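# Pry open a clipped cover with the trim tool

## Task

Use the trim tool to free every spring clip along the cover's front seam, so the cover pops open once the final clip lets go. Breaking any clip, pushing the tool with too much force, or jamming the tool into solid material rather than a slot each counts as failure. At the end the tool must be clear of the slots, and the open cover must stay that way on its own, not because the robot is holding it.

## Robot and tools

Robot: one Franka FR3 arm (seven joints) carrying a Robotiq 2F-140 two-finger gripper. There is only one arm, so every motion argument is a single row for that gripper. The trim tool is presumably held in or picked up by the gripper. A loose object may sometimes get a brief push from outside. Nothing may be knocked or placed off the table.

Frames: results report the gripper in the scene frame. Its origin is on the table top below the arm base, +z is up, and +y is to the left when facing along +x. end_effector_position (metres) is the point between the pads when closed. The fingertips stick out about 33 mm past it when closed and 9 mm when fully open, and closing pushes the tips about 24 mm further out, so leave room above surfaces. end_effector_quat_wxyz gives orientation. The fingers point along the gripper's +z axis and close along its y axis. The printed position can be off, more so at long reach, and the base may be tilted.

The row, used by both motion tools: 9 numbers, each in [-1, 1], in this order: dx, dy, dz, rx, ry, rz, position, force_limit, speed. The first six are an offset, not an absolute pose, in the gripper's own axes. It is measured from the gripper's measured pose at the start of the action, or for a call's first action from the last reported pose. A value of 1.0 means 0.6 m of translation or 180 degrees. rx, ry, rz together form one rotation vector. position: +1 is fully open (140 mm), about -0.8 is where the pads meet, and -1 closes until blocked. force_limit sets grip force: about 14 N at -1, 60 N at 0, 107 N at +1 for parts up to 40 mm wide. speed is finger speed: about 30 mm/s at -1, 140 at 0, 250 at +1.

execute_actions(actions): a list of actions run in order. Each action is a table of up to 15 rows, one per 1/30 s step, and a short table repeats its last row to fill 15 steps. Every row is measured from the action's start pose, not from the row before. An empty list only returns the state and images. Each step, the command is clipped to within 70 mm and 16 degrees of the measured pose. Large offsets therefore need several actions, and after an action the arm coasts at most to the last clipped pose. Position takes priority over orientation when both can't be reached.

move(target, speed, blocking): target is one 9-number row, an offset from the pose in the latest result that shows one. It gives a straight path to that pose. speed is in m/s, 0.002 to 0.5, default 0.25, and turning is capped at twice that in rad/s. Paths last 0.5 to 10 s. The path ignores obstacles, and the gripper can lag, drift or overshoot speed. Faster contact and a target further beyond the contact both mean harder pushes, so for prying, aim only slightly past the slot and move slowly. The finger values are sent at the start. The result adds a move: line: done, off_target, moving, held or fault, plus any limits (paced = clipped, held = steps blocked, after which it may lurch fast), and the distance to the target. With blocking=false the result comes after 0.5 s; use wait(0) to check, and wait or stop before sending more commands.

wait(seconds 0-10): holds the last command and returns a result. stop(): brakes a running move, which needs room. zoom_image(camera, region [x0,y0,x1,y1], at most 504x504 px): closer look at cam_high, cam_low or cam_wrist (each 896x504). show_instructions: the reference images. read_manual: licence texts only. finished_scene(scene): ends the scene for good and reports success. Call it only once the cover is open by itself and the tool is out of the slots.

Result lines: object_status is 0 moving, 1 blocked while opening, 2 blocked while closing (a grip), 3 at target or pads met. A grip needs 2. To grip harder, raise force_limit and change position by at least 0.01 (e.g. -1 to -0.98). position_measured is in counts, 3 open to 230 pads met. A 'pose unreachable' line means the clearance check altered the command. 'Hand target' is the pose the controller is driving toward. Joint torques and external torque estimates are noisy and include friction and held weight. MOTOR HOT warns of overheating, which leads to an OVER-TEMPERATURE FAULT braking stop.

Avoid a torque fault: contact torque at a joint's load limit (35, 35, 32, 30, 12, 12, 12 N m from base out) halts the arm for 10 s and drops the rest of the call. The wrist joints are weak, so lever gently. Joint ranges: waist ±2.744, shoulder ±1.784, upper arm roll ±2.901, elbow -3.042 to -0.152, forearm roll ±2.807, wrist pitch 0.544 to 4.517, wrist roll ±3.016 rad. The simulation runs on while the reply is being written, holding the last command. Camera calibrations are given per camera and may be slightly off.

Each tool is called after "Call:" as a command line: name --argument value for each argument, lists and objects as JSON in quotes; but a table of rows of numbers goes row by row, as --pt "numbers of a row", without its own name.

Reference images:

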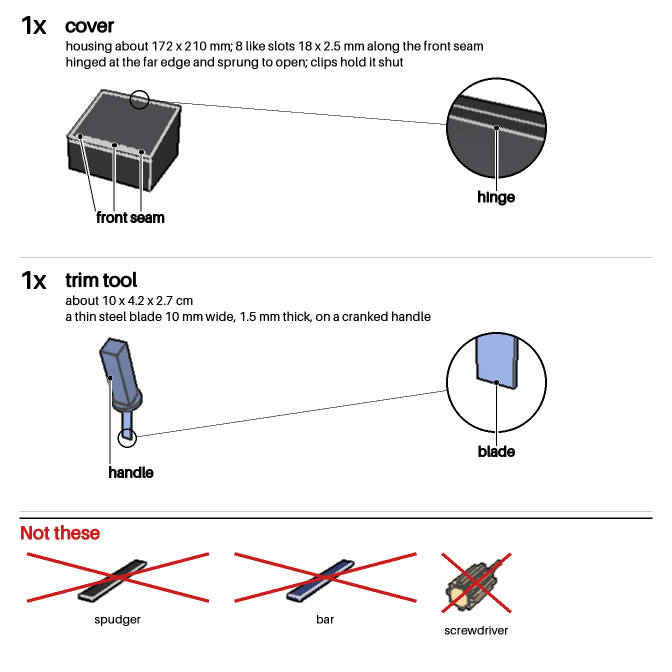

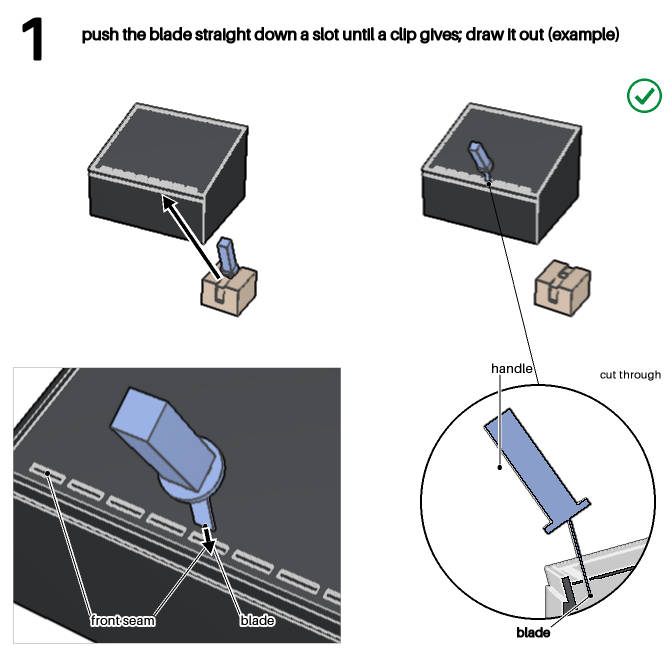

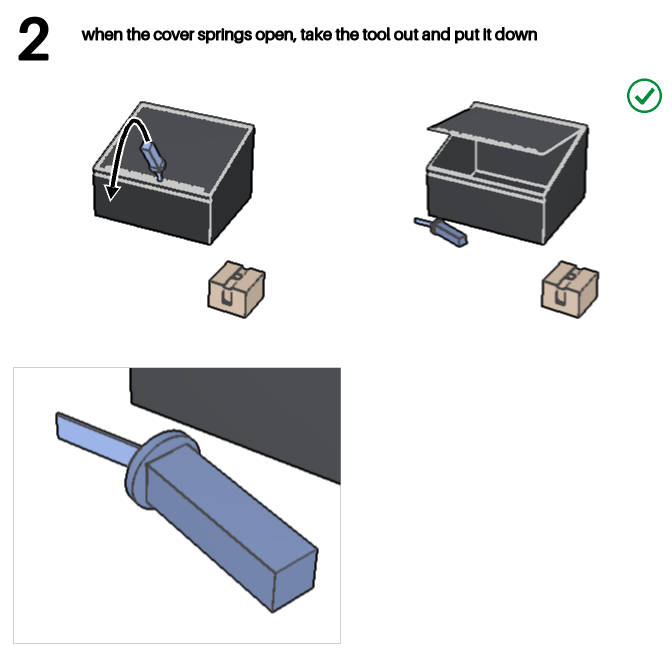

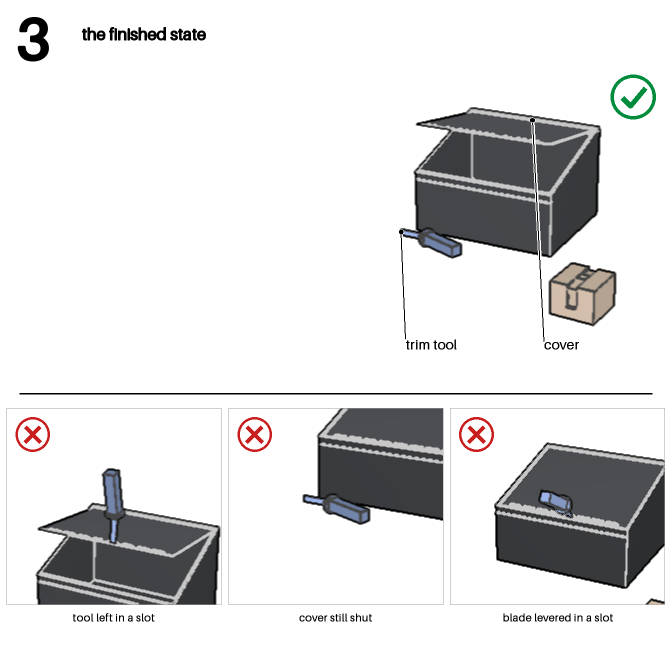

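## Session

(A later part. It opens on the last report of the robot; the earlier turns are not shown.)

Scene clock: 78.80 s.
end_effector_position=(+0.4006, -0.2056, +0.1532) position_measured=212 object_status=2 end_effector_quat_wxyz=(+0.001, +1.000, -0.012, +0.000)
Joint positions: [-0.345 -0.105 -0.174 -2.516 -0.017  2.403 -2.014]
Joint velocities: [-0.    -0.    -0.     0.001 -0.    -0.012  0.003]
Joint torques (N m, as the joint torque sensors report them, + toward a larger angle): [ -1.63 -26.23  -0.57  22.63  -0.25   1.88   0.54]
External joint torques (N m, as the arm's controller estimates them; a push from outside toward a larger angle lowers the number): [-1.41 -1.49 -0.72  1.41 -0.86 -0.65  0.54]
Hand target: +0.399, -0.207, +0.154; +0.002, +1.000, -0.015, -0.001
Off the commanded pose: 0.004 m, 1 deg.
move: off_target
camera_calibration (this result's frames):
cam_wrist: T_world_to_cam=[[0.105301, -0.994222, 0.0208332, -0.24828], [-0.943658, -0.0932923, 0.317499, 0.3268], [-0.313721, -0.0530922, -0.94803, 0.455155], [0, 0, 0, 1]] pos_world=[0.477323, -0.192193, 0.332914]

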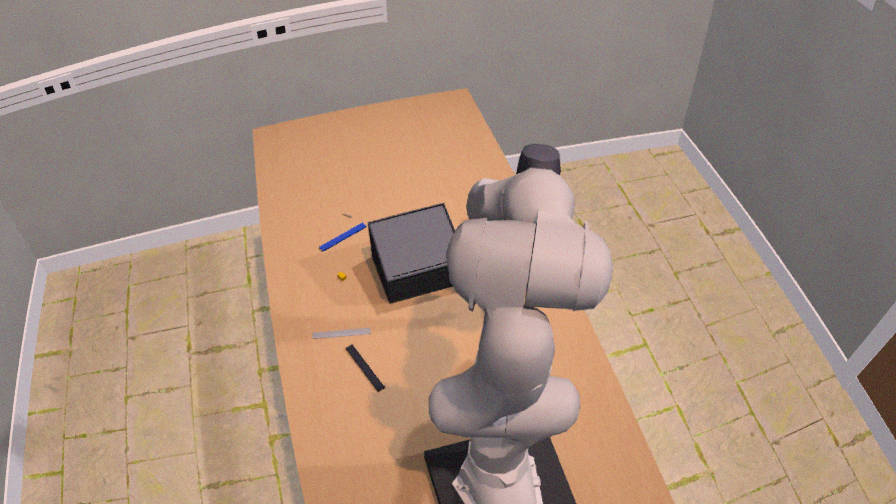

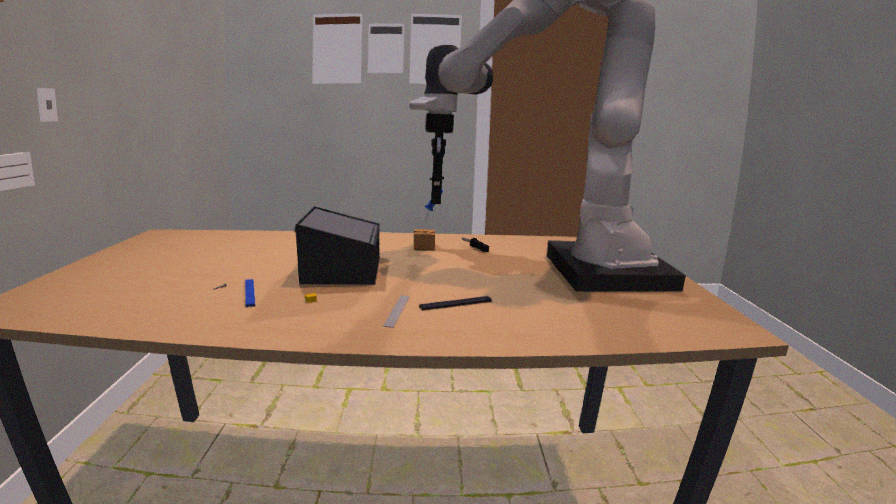

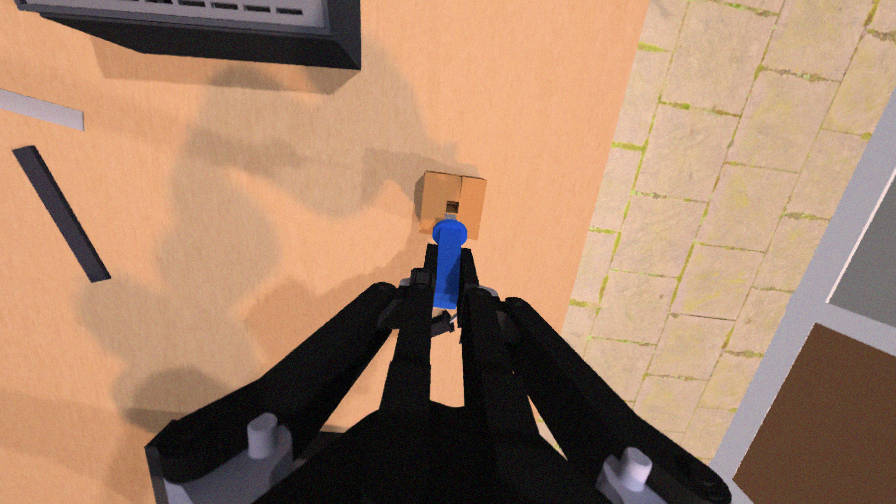

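Call:
move --target '[0.188,-0.481,-0.095,0,0.017,-0.008,-1,0.8,-0.6]' --speed 0.15

Call:
zoom_image --camera "cam_low" --region '[285, 160, 415, 290]'

Scene clock: 89.90 s.
end_effector_position=(+0.5163, +0.0786, +0.2063) position_measured=212 object_status=2 end_effector_quat_wxyz=(+0.004, +1.000, +0.007, +0.025)
Joint positions: [-0.136 -0.04   0.244 -2.288  0.011  2.294 -1.445]
Joint velocities: [ 0.    -0.    -0.001 -0.    -0.002 -0.003  0.031]
Joint torques (N m, as the joint torque sensors report them, + toward a larger angle): [  0.04 -25.98  -0.14  24.25  -0.12   2.05   0.48]
External joint torques (N m, as the arm's controller estimates them; a push from outside toward a larger angle lowers the number): [ 0.36  1.91  0.52  1.45 -0.8  -0.59  0.48]
Hand target: +0.515, +0.079, +0.205; +0.005, +1.000, +0.002, +0.023
Off the commanded pose: 0.005 m, 1 deg.
move: off_target
camera_calibration (this result's frames):
cam_wrist: T_world_to_cam=[[0.141375, -0.989406, 0.0330035, -0.000502633], [-0.954095, -0.127286, 0.271111, 0.46329], [-0.264038, -0.0698167, -0.961982, 0.535413], [0, 0, 0, 1]] pos_world=[0.583463, 0.0958537, 0.389471]

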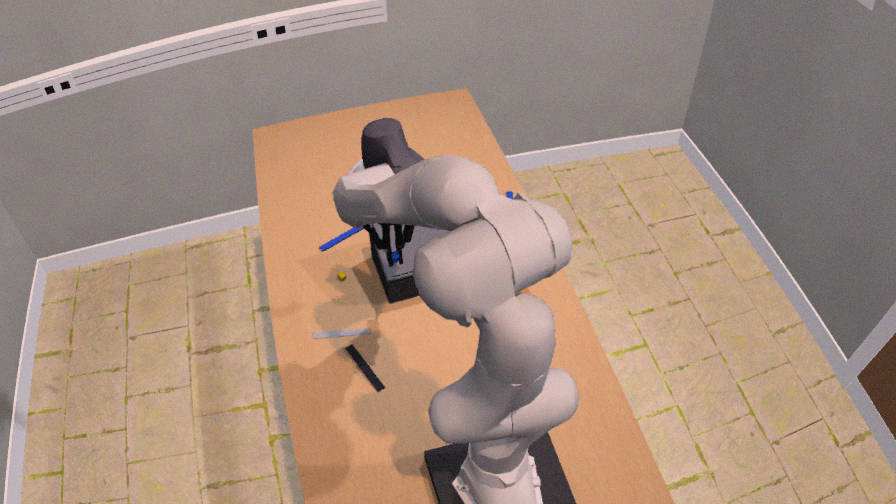

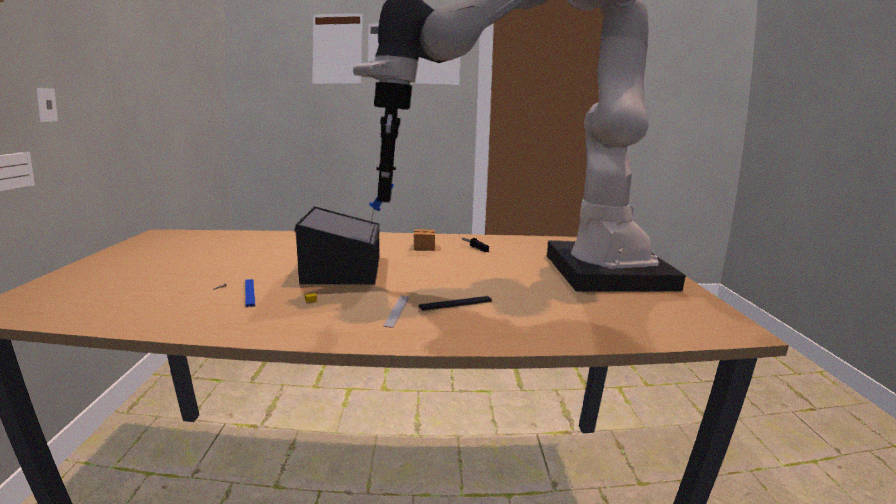

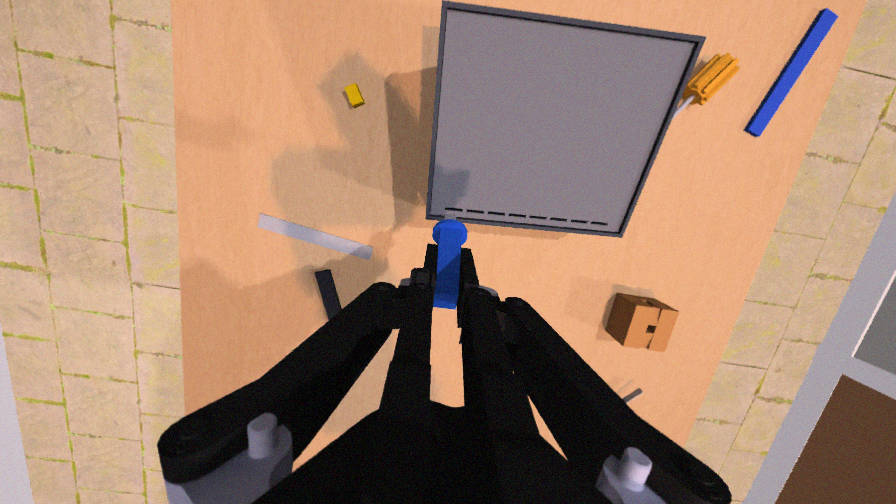

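Region (285, 160, 415, 290) of cam_low's 896x504 image, scaled by 3.877, with more detail than that image has.

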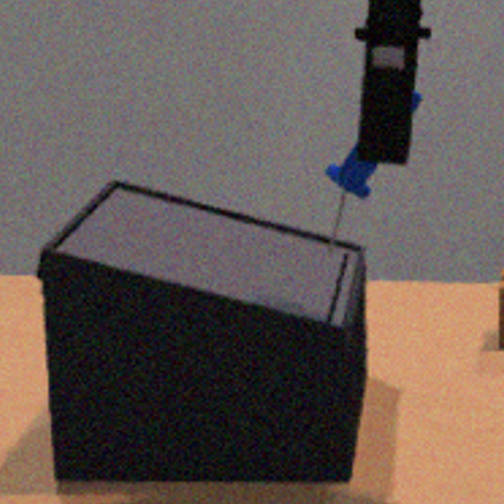

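Call:
zoom_image --camera "cam_wrist" --region '[415, 180, 535, 250]'

Call:
zoom_image --camera "cam_wrist" --region '[530, 180, 650, 250]'

Call:
zoom_image --camera "cam_wrist" --region '[420, 0, 480, 40]'

Call:
zoom_image --camera "cam_wrist" --region '[670, 20, 730, 60]'

Region (415, 180, 535, 250) of cam_wrist's 896x504 image, scaled by 4.200, with more detail than that image has; it fills the top 294 rows of this view, and the rest is white.

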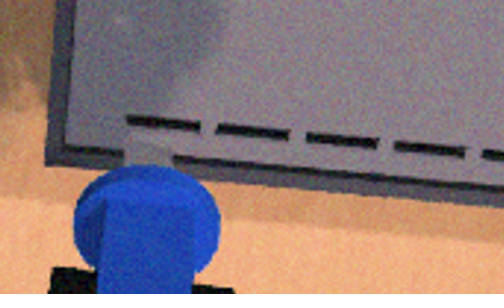

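Region (530, 180, 650, 250) of cam_wrist's 896x504 image, scaled by 4.200, with more detail than that image has; it fills the top 294 rows of this view, and the rest is white.

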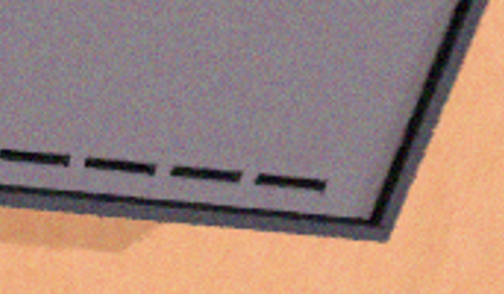

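Region (420, 0, 480, 40) of cam_wrist's 896x504 image, scaled by 8.400, with more detail than that image has.

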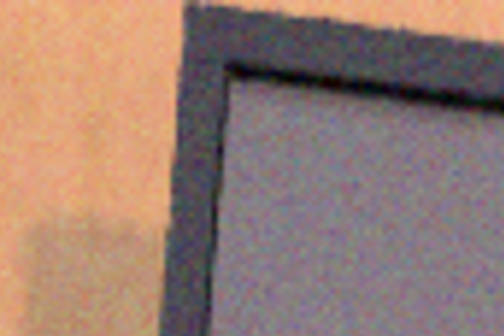

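Region (670, 20, 730, 60) of cam_wrist's 896x504 image, scaled by 8.400, with more detail than that image has.

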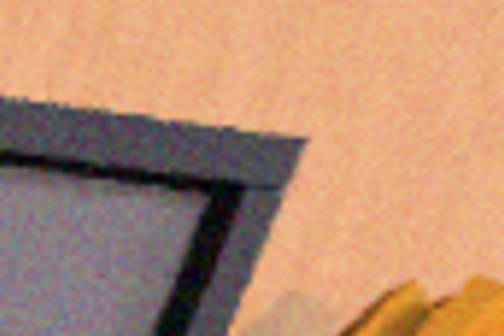

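Call:
move --target '[-0.0132,0.011,0.0428,0,0.006,-0.009,-1,0.8,-0.6]' --speed 0.02

Call:
zoom_image --camera "cam_low" --region '[340, 190, 410, 260]'

Call:
zoom_image --camera "cam_wrist" --region '[415, 180, 535, 250]'

Scene clock: 119.57 s.
end_effector_position=(+0.5084, +0.0737, +0.1811) position_measured=212 object_status=2 end_effector_quat_wxyz=(+0.003, +0.999, +0.016, +0.032)
Joint positions: [-0.137 -0.035  0.239 -2.36   0.01   2.385 -1.469]
Joint velocities: [-0.     0.001 -0.001 -0.002 -0.     0.023 -0.016]
Joint torques (N m, as the joint torque sensors report them, + toward a larger angle): [ -1.77 -25.93  -3.25  22.28  -0.16   3.22  -0.28]
External joint torques (N m, as the arm's controller estimates them; a push from outside toward a larger angle lowers the number): [-1.42  1.5  -2.62  0.12 -0.8   0.55 -0.28]
Hand target: +0.510, +0.071, +0.180; +0.004, +0.999, +0.021, +0.035
Off the commanded pose: 0.003 m, 1 deg.
move: done
camera_calibration (this result's frames):
cam_wrist: T_world_to_cam=[[0.15863, -0.986728, 0.0346933, -0.0127037], [-0.955431, -0.144548, 0.257404, 0.466349], [-0.248973, -0.073979, -0.965681, 0.502064], [0, 0, 0, 1]] pos_world=[0.57258, 0.092017, 0.365234]

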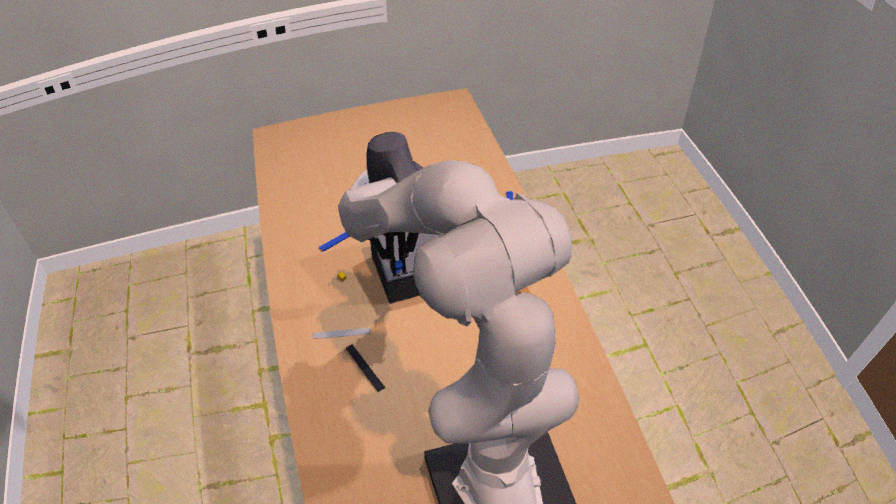

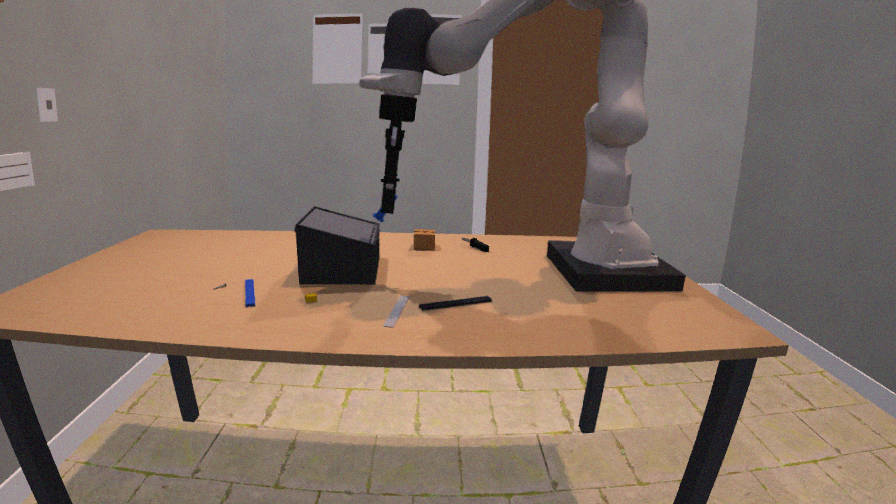

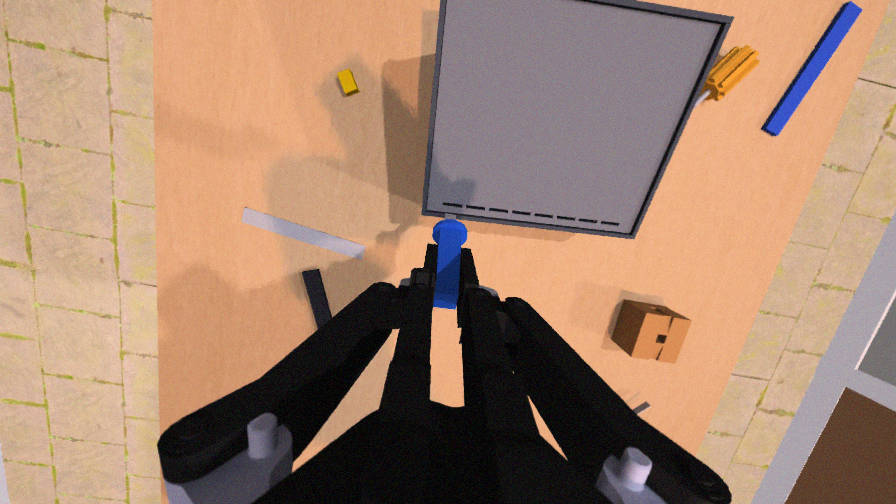

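Region (340, 190, 410, 260) of cam_low's 896x504 image, scaled by 7.200, with more detail than that image has.

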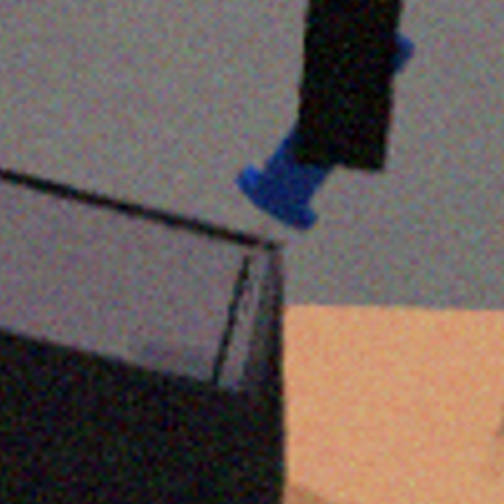

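Region (415, 180, 535, 250) of cam_wrist's 896x504 image, scaled by 4.200, with more detail than that image has; it fills the top 294 rows of this view, and the rest is white.

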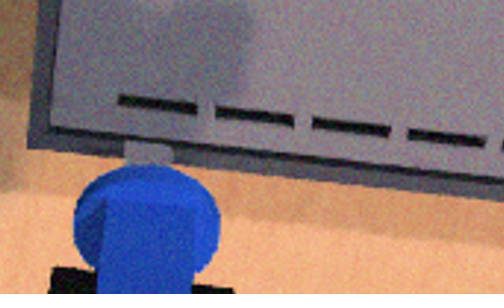

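Call:
wait --seconds 0

Call:
zoom_image --camera "cam_low" --region '[340, 190, 410, 260]'

Call:
zoom_image --camera "cam_wrist" --region '[415, 180, 535, 250]'

Scene clock: 127.40 s.
end_effector_position=(+0.5094, +0.0737, +0.1814) position_measured=212 object_status=2 end_effector_quat_wxyz=(+0.003, +0.999, +0.018, +0.034)
Joint positions: [-0.137 -0.035  0.239 -2.361  0.01   2.389 -1.473]
Joint velocities: [-0.001  0.    -0.001 -0.002  0.001  0.002 -0.001]
Joint torques (N m, as the joint torque sensors report them, + toward a larger angle): [ -1.79 -26.03  -2.57  22.72  -0.15   3.11  -0.24]
External joint torques (N m, as the arm's controller estimates them; a push from outside toward a larger angle lowers the number): [-1.28  1.33 -1.77  0.62 -0.8   0.43 -0.25]
Hand target: +0.510, +0.071, +0.180; +0.004, +0.999, +0.021, +0.035
Off the commanded pose: 0.002 m, 0 deg.
camera_calibration (this result's frames):
cam_wrist: T_world_to_cam=[[0.163056, -0.98599, 0.035167, -0.0152956], [-0.955656, -0.14898, 0.25402, 0.468346], [-0.245222, -0.0750271, -0.966559, 0.500933], [0, 0, 0, 1]] pos_world=[0.572912, 0.0922763, 0.36575]

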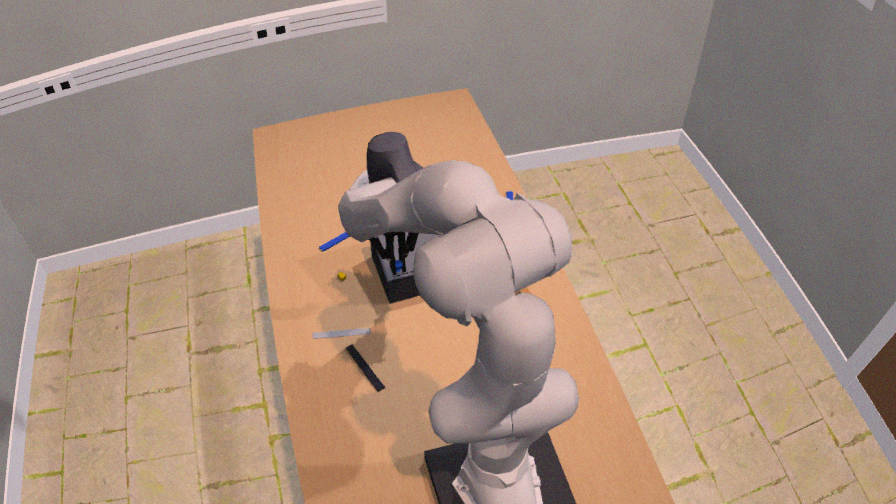

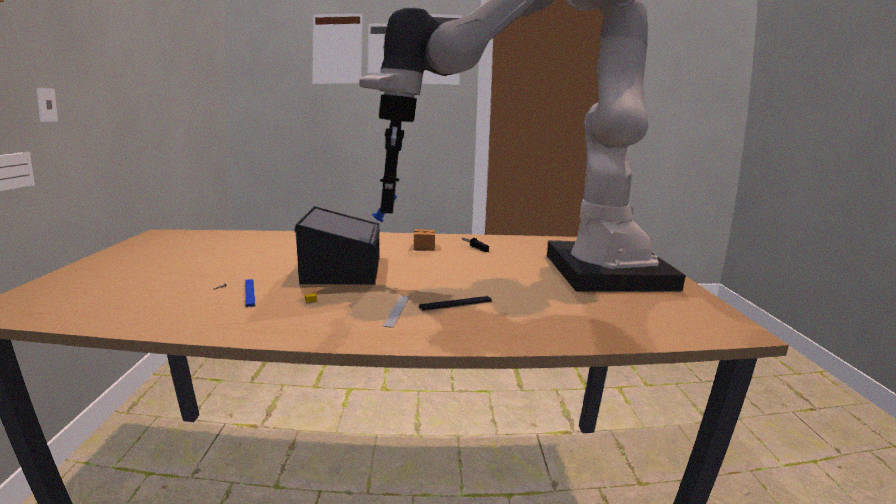

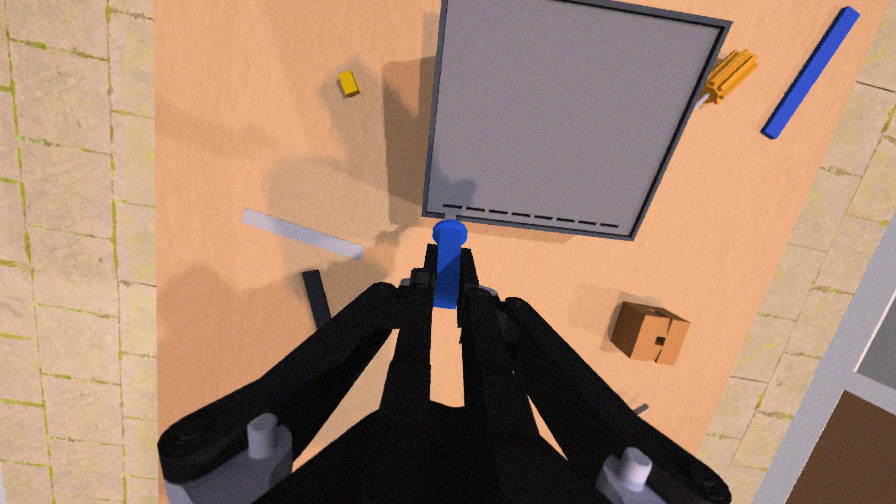

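Region (340, 190, 410, 260) of cam_low's 896x504 image, scaled by 7.200, with more detail than that image has.

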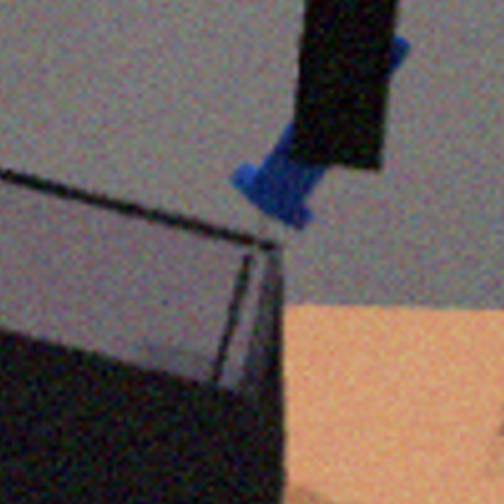

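Region (415, 180, 535, 250) of cam_wrist's 896x504 image, scaled by 4.200, with more detail than that image has; it fills the top 294 rows of this view, and the rest is white.

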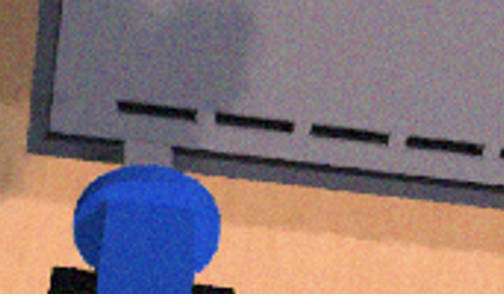

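Call:
move --target '[0.00534,0.001,0.0126,0,0,-0.002,-1,0.8,-0.6]' --speed 0.005

Call:
wait --seconds 1

Call:
zoom_image --camera "cam_low" --region '[340, 190, 410, 260]'

Call:
zoom_image --camera "cam_wrist" --region '[415, 180, 535, 250]'

Scene clock: 137.97 s.
end_effector_position=(+0.5113, +0.0741, +0.1742) position_measured=212 object_status=2 end_effector_quat_wxyz=(+0.002, +0.999, +0.020, +0.032)
Joint positions: [-0.137 -0.015  0.239 -2.357  0.006  2.401 -1.473]
Joint velocities: [-0.001  0.001  0.     0.001 -0.001  0.004 -0.001]
Joint torques (N m, as the joint torque sensors report them, + toward a larger angle): [ -1.23 -26.29  -1.44  23.49  -0.18   3.06   0.  ]
External joint torques (N m, as the arm's controller estimates them; a push from outside toward a larger angle lowers the number): [-0.75  1.71 -0.84  1.47 -0.81  0.38  0.  ]
Hand target: +0.513, +0.073, +0.174; +0.003, +0.999, +0.021, +0.034
Off the commanded pose: 0.002 m, 0 deg.
move: done
camera_calibration (this result's frames):
cam_wrist: T_world_to_cam=[[0.166002, -0.985563, 0.033309, -0.0160822], [-0.954222, -0.152017, 0.257588, 0.470913], [-0.248806, -0.0745444, -0.96568, 0.496079], [0, 0, 0, 1]] pos_world=[0.575452, 0.0927169, 0.358288]

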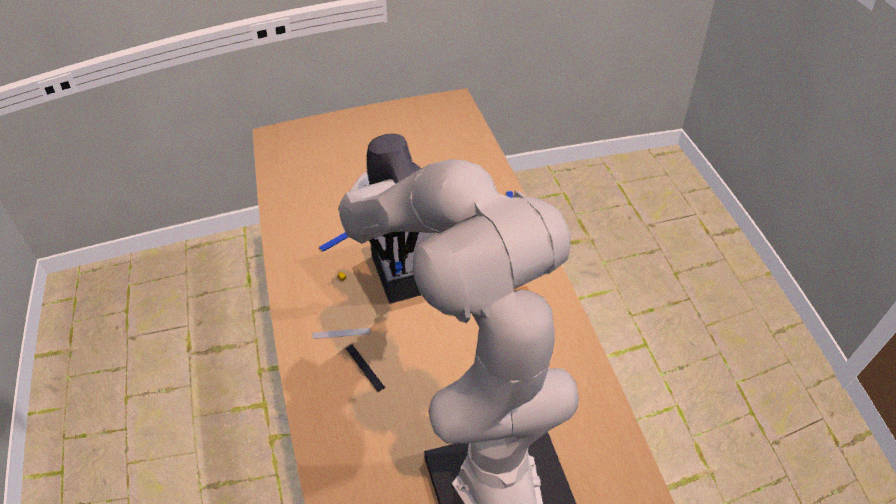

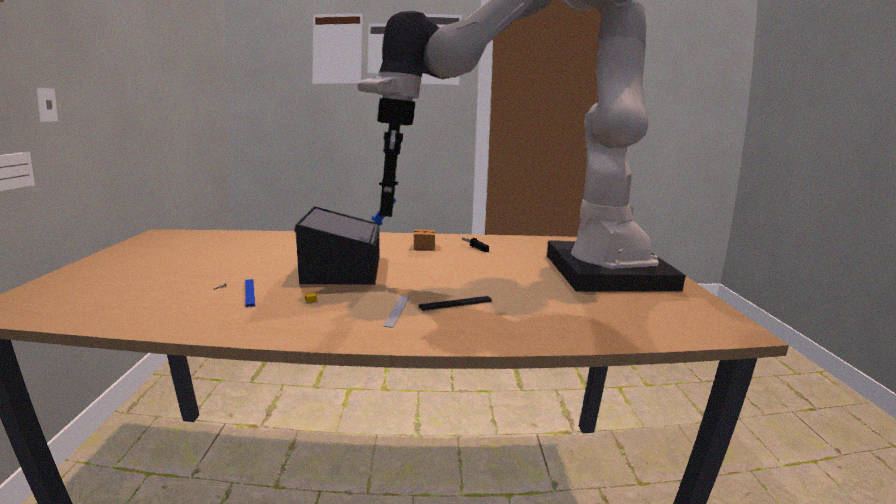

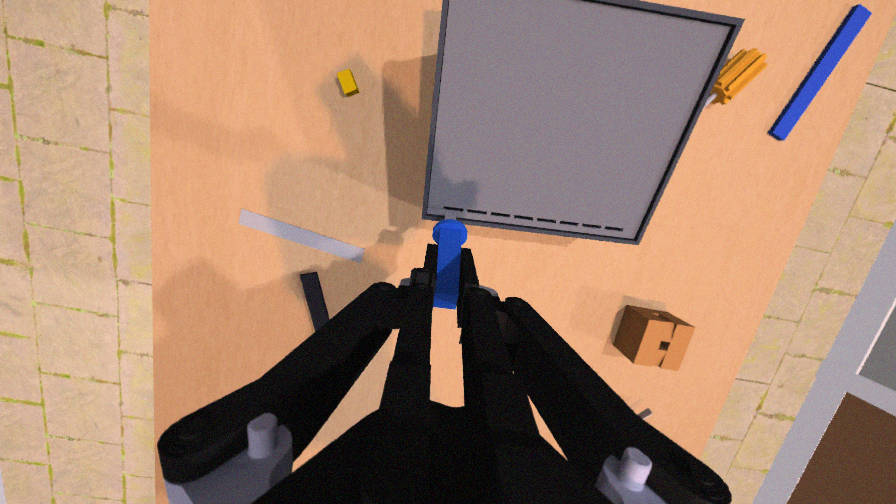

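Scene clock: 138.97 s.
end_effector_position=(+0.5116, +0.0742, +0.1743) position_measured=212 object_status=2 end_effector_quat_wxyz=(+0.002, +0.999, +0.020, +0.033)
Joint positions: [-0.137 -0.014  0.239 -2.357  0.005  2.402 -1.473]
Joint velocities: [-0.001  0.     0.001 -0.     0.     0.     0.001]
Joint torques (N m, as the joint torque sensors report them, + toward a larger angle): [ -1.13 -26.51  -1.5   23.58  -0.17   3.12  -0.01]
External joint torques (N m, as the arm's controller estimates them; a push from outside toward a larger angle lowers the number): [-0.78  1.41 -1.04  1.64 -0.8   0.45 -0.01]
Hand target: +0.513, +0.073, +0.174; +0.003, +0.999, +0.021, +0.034
Off the commanded pose: 0.002 m, 0 deg.
wait: 1.00 s; at rest by 0.17 s
camera_calibration (this result's frames):
cam_wrist: T_world_to_cam=[[0.166092, -0.985543, 0.033429, -0.0161817], [-0.954391, -0.152128, 0.256894, 0.471361], [-0.248095, -0.0745724, -0.965861, 0.495948], [0, 0, 0, 1]] pos_world=[0.575593, 0.0927437, 0.358468]

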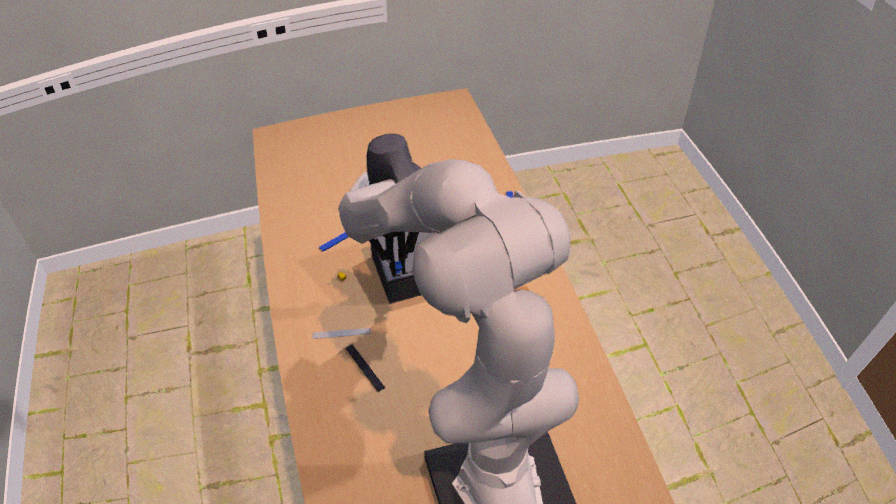

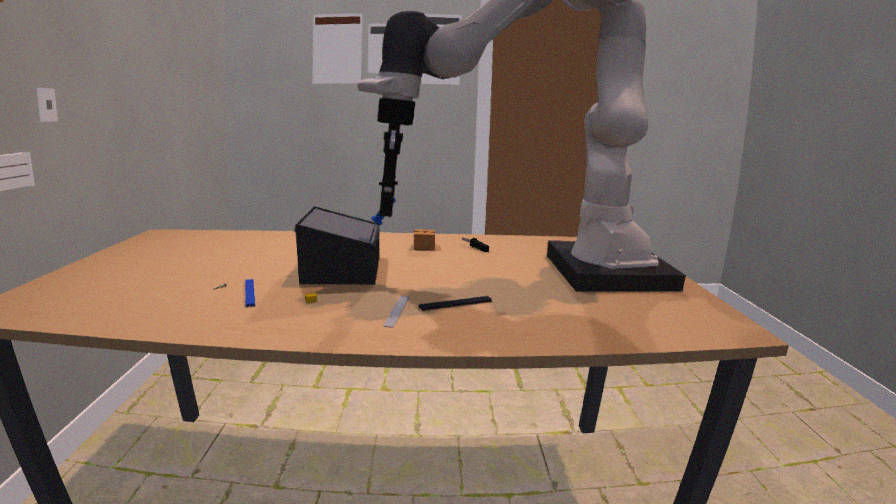

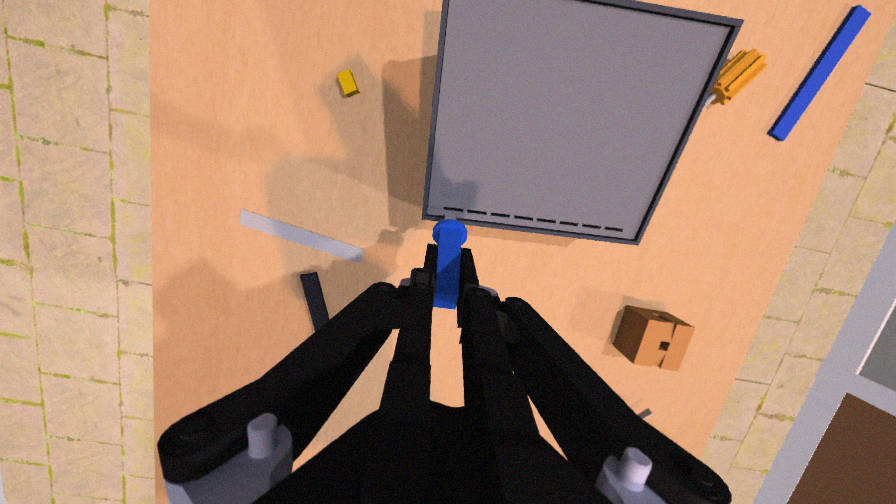

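Region (340, 190, 410, 260) of cam_low's 896x504 image, scaled by 7.200, with more detail than that image has.

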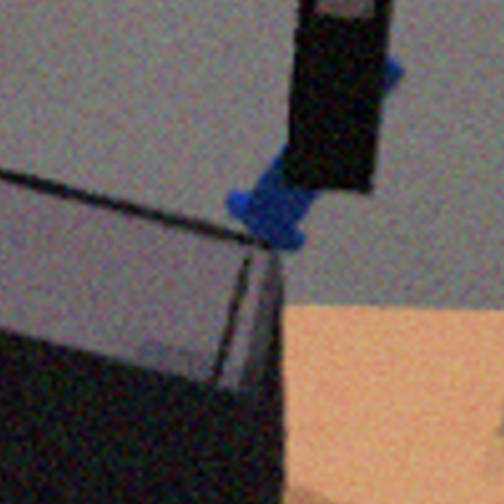

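Region (415, 180, 535, 250) of cam_wrist's 896x504 image, scaled by 4.200, with more detail than that image has; it fills the top 294 rows of this view, and the rest is white.

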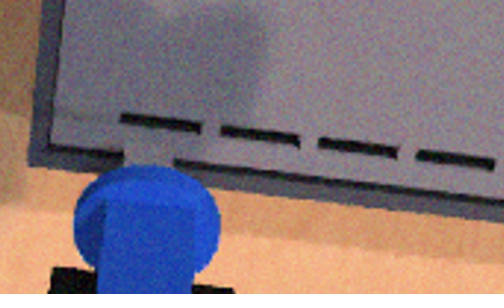

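Call:
move --target '[0.0053,0.007,-0.0009,0,0.001,0,-1,0.8,-0.6]' --speed 0.004

Call:
zoom_image --camera "cam_low" --region '[350, 205, 400, 255]'

Call:
zoom_image --camera "cam_wrist" --region '[420, 190, 500, 240]'

Scene clock: 143.60 s.
end_effector_position=(+0.5140, +0.0725, +0.1756) position_measured=212 object_status=2 end_effector_quat_wxyz=(+0.002, +0.999, +0.018, +0.034)
Joint positions: [-0.138 -0.013  0.236 -2.352  0.005  2.402 -1.474]
Joint velocities: [-0.    -0.    -0.001  0.001  0.     0.    -0.001]
Joint torques (N m, as the joint torque sensors report them, + toward a larger angle): [ -1.91 -26.37  -2.55  23.75   0.51   2.68  -0.22]
External joint torques (N m, as the arm's controller estimates them; a push from outside toward a larger angle lowers the number): [-1.51  1.76 -2.04  1.69 -0.13 -0.01 -0.22]
Hand target: +0.515, +0.070, +0.175; +0.002, +0.999, +0.020, +0.034
Off the commanded pose: 0.003 m, 0 deg.
move: done
camera_calibration (this result's frames):
cam_wrist: T_world_to_cam=[[0.162968, -0.986074, 0.0331623, -0.0166007], [-0.955645, -0.149403, 0.253815, 0.474054], [-0.245325, -0.0730551, -0.966684, 0.496245], [0, 0, 0, 1]] pos_world=[0.577474, 0.0907089, 0.359941]

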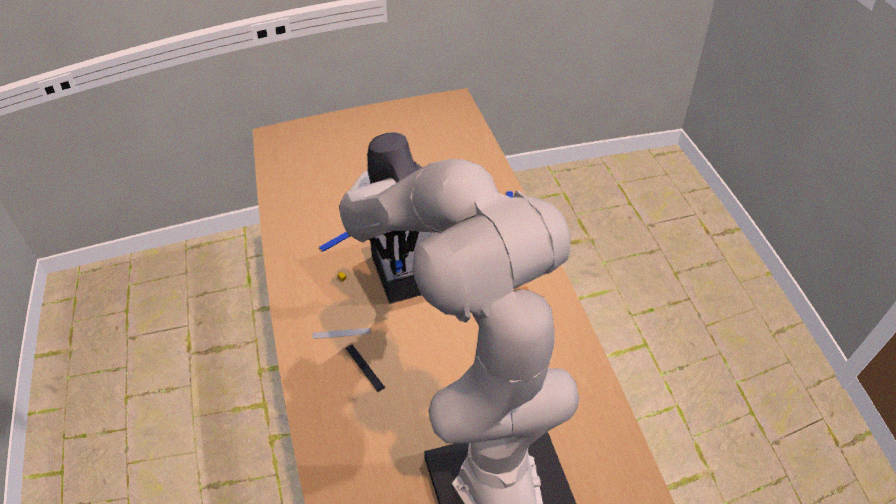

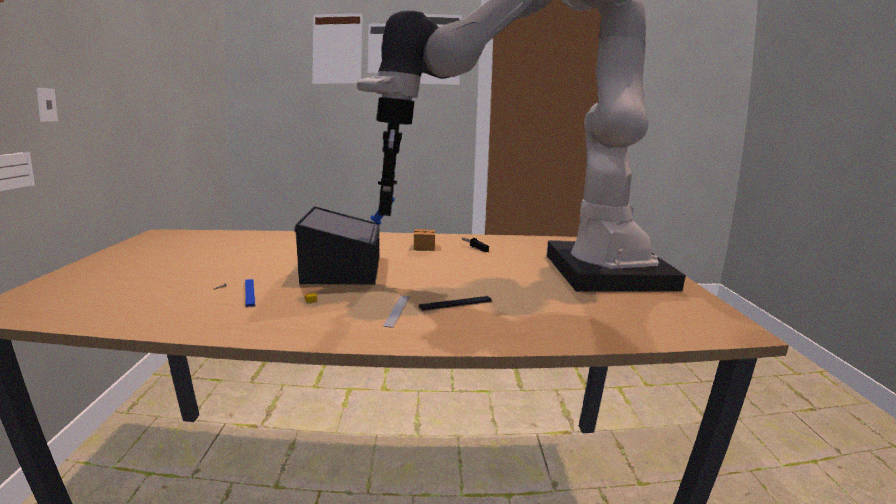

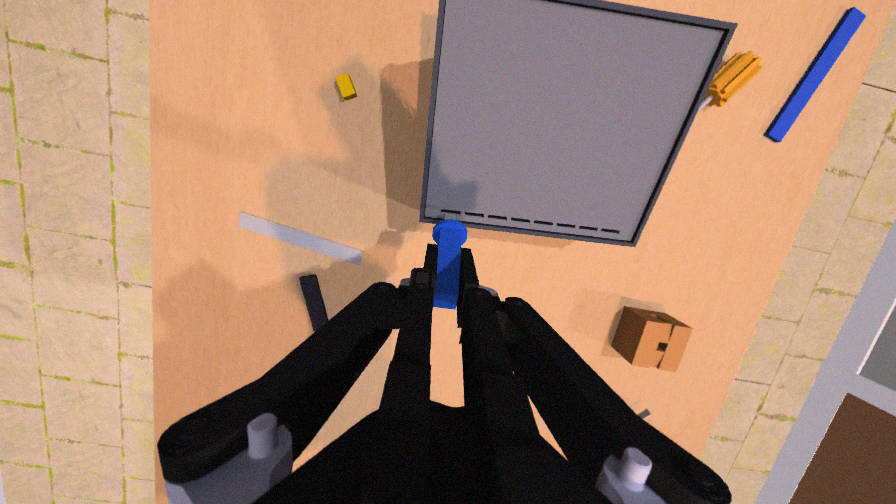

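Region (350, 205, 400, 255) of cam_low's 896x504 image, scaled by 10.080, with more detail than that image has.

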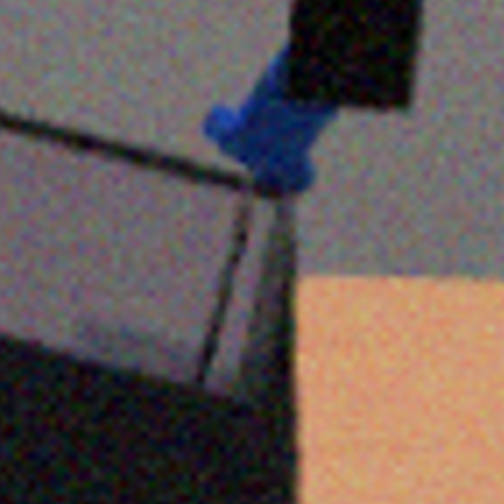

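Region (420, 190, 500, 240) of cam_wrist's 896x504 image, scaled by 6.300, with more detail than that image has; it fills the top 315 rows of this view, and the rest is white.

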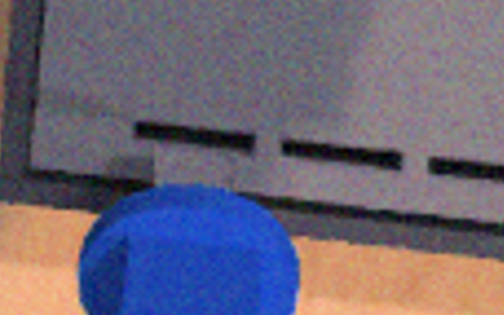

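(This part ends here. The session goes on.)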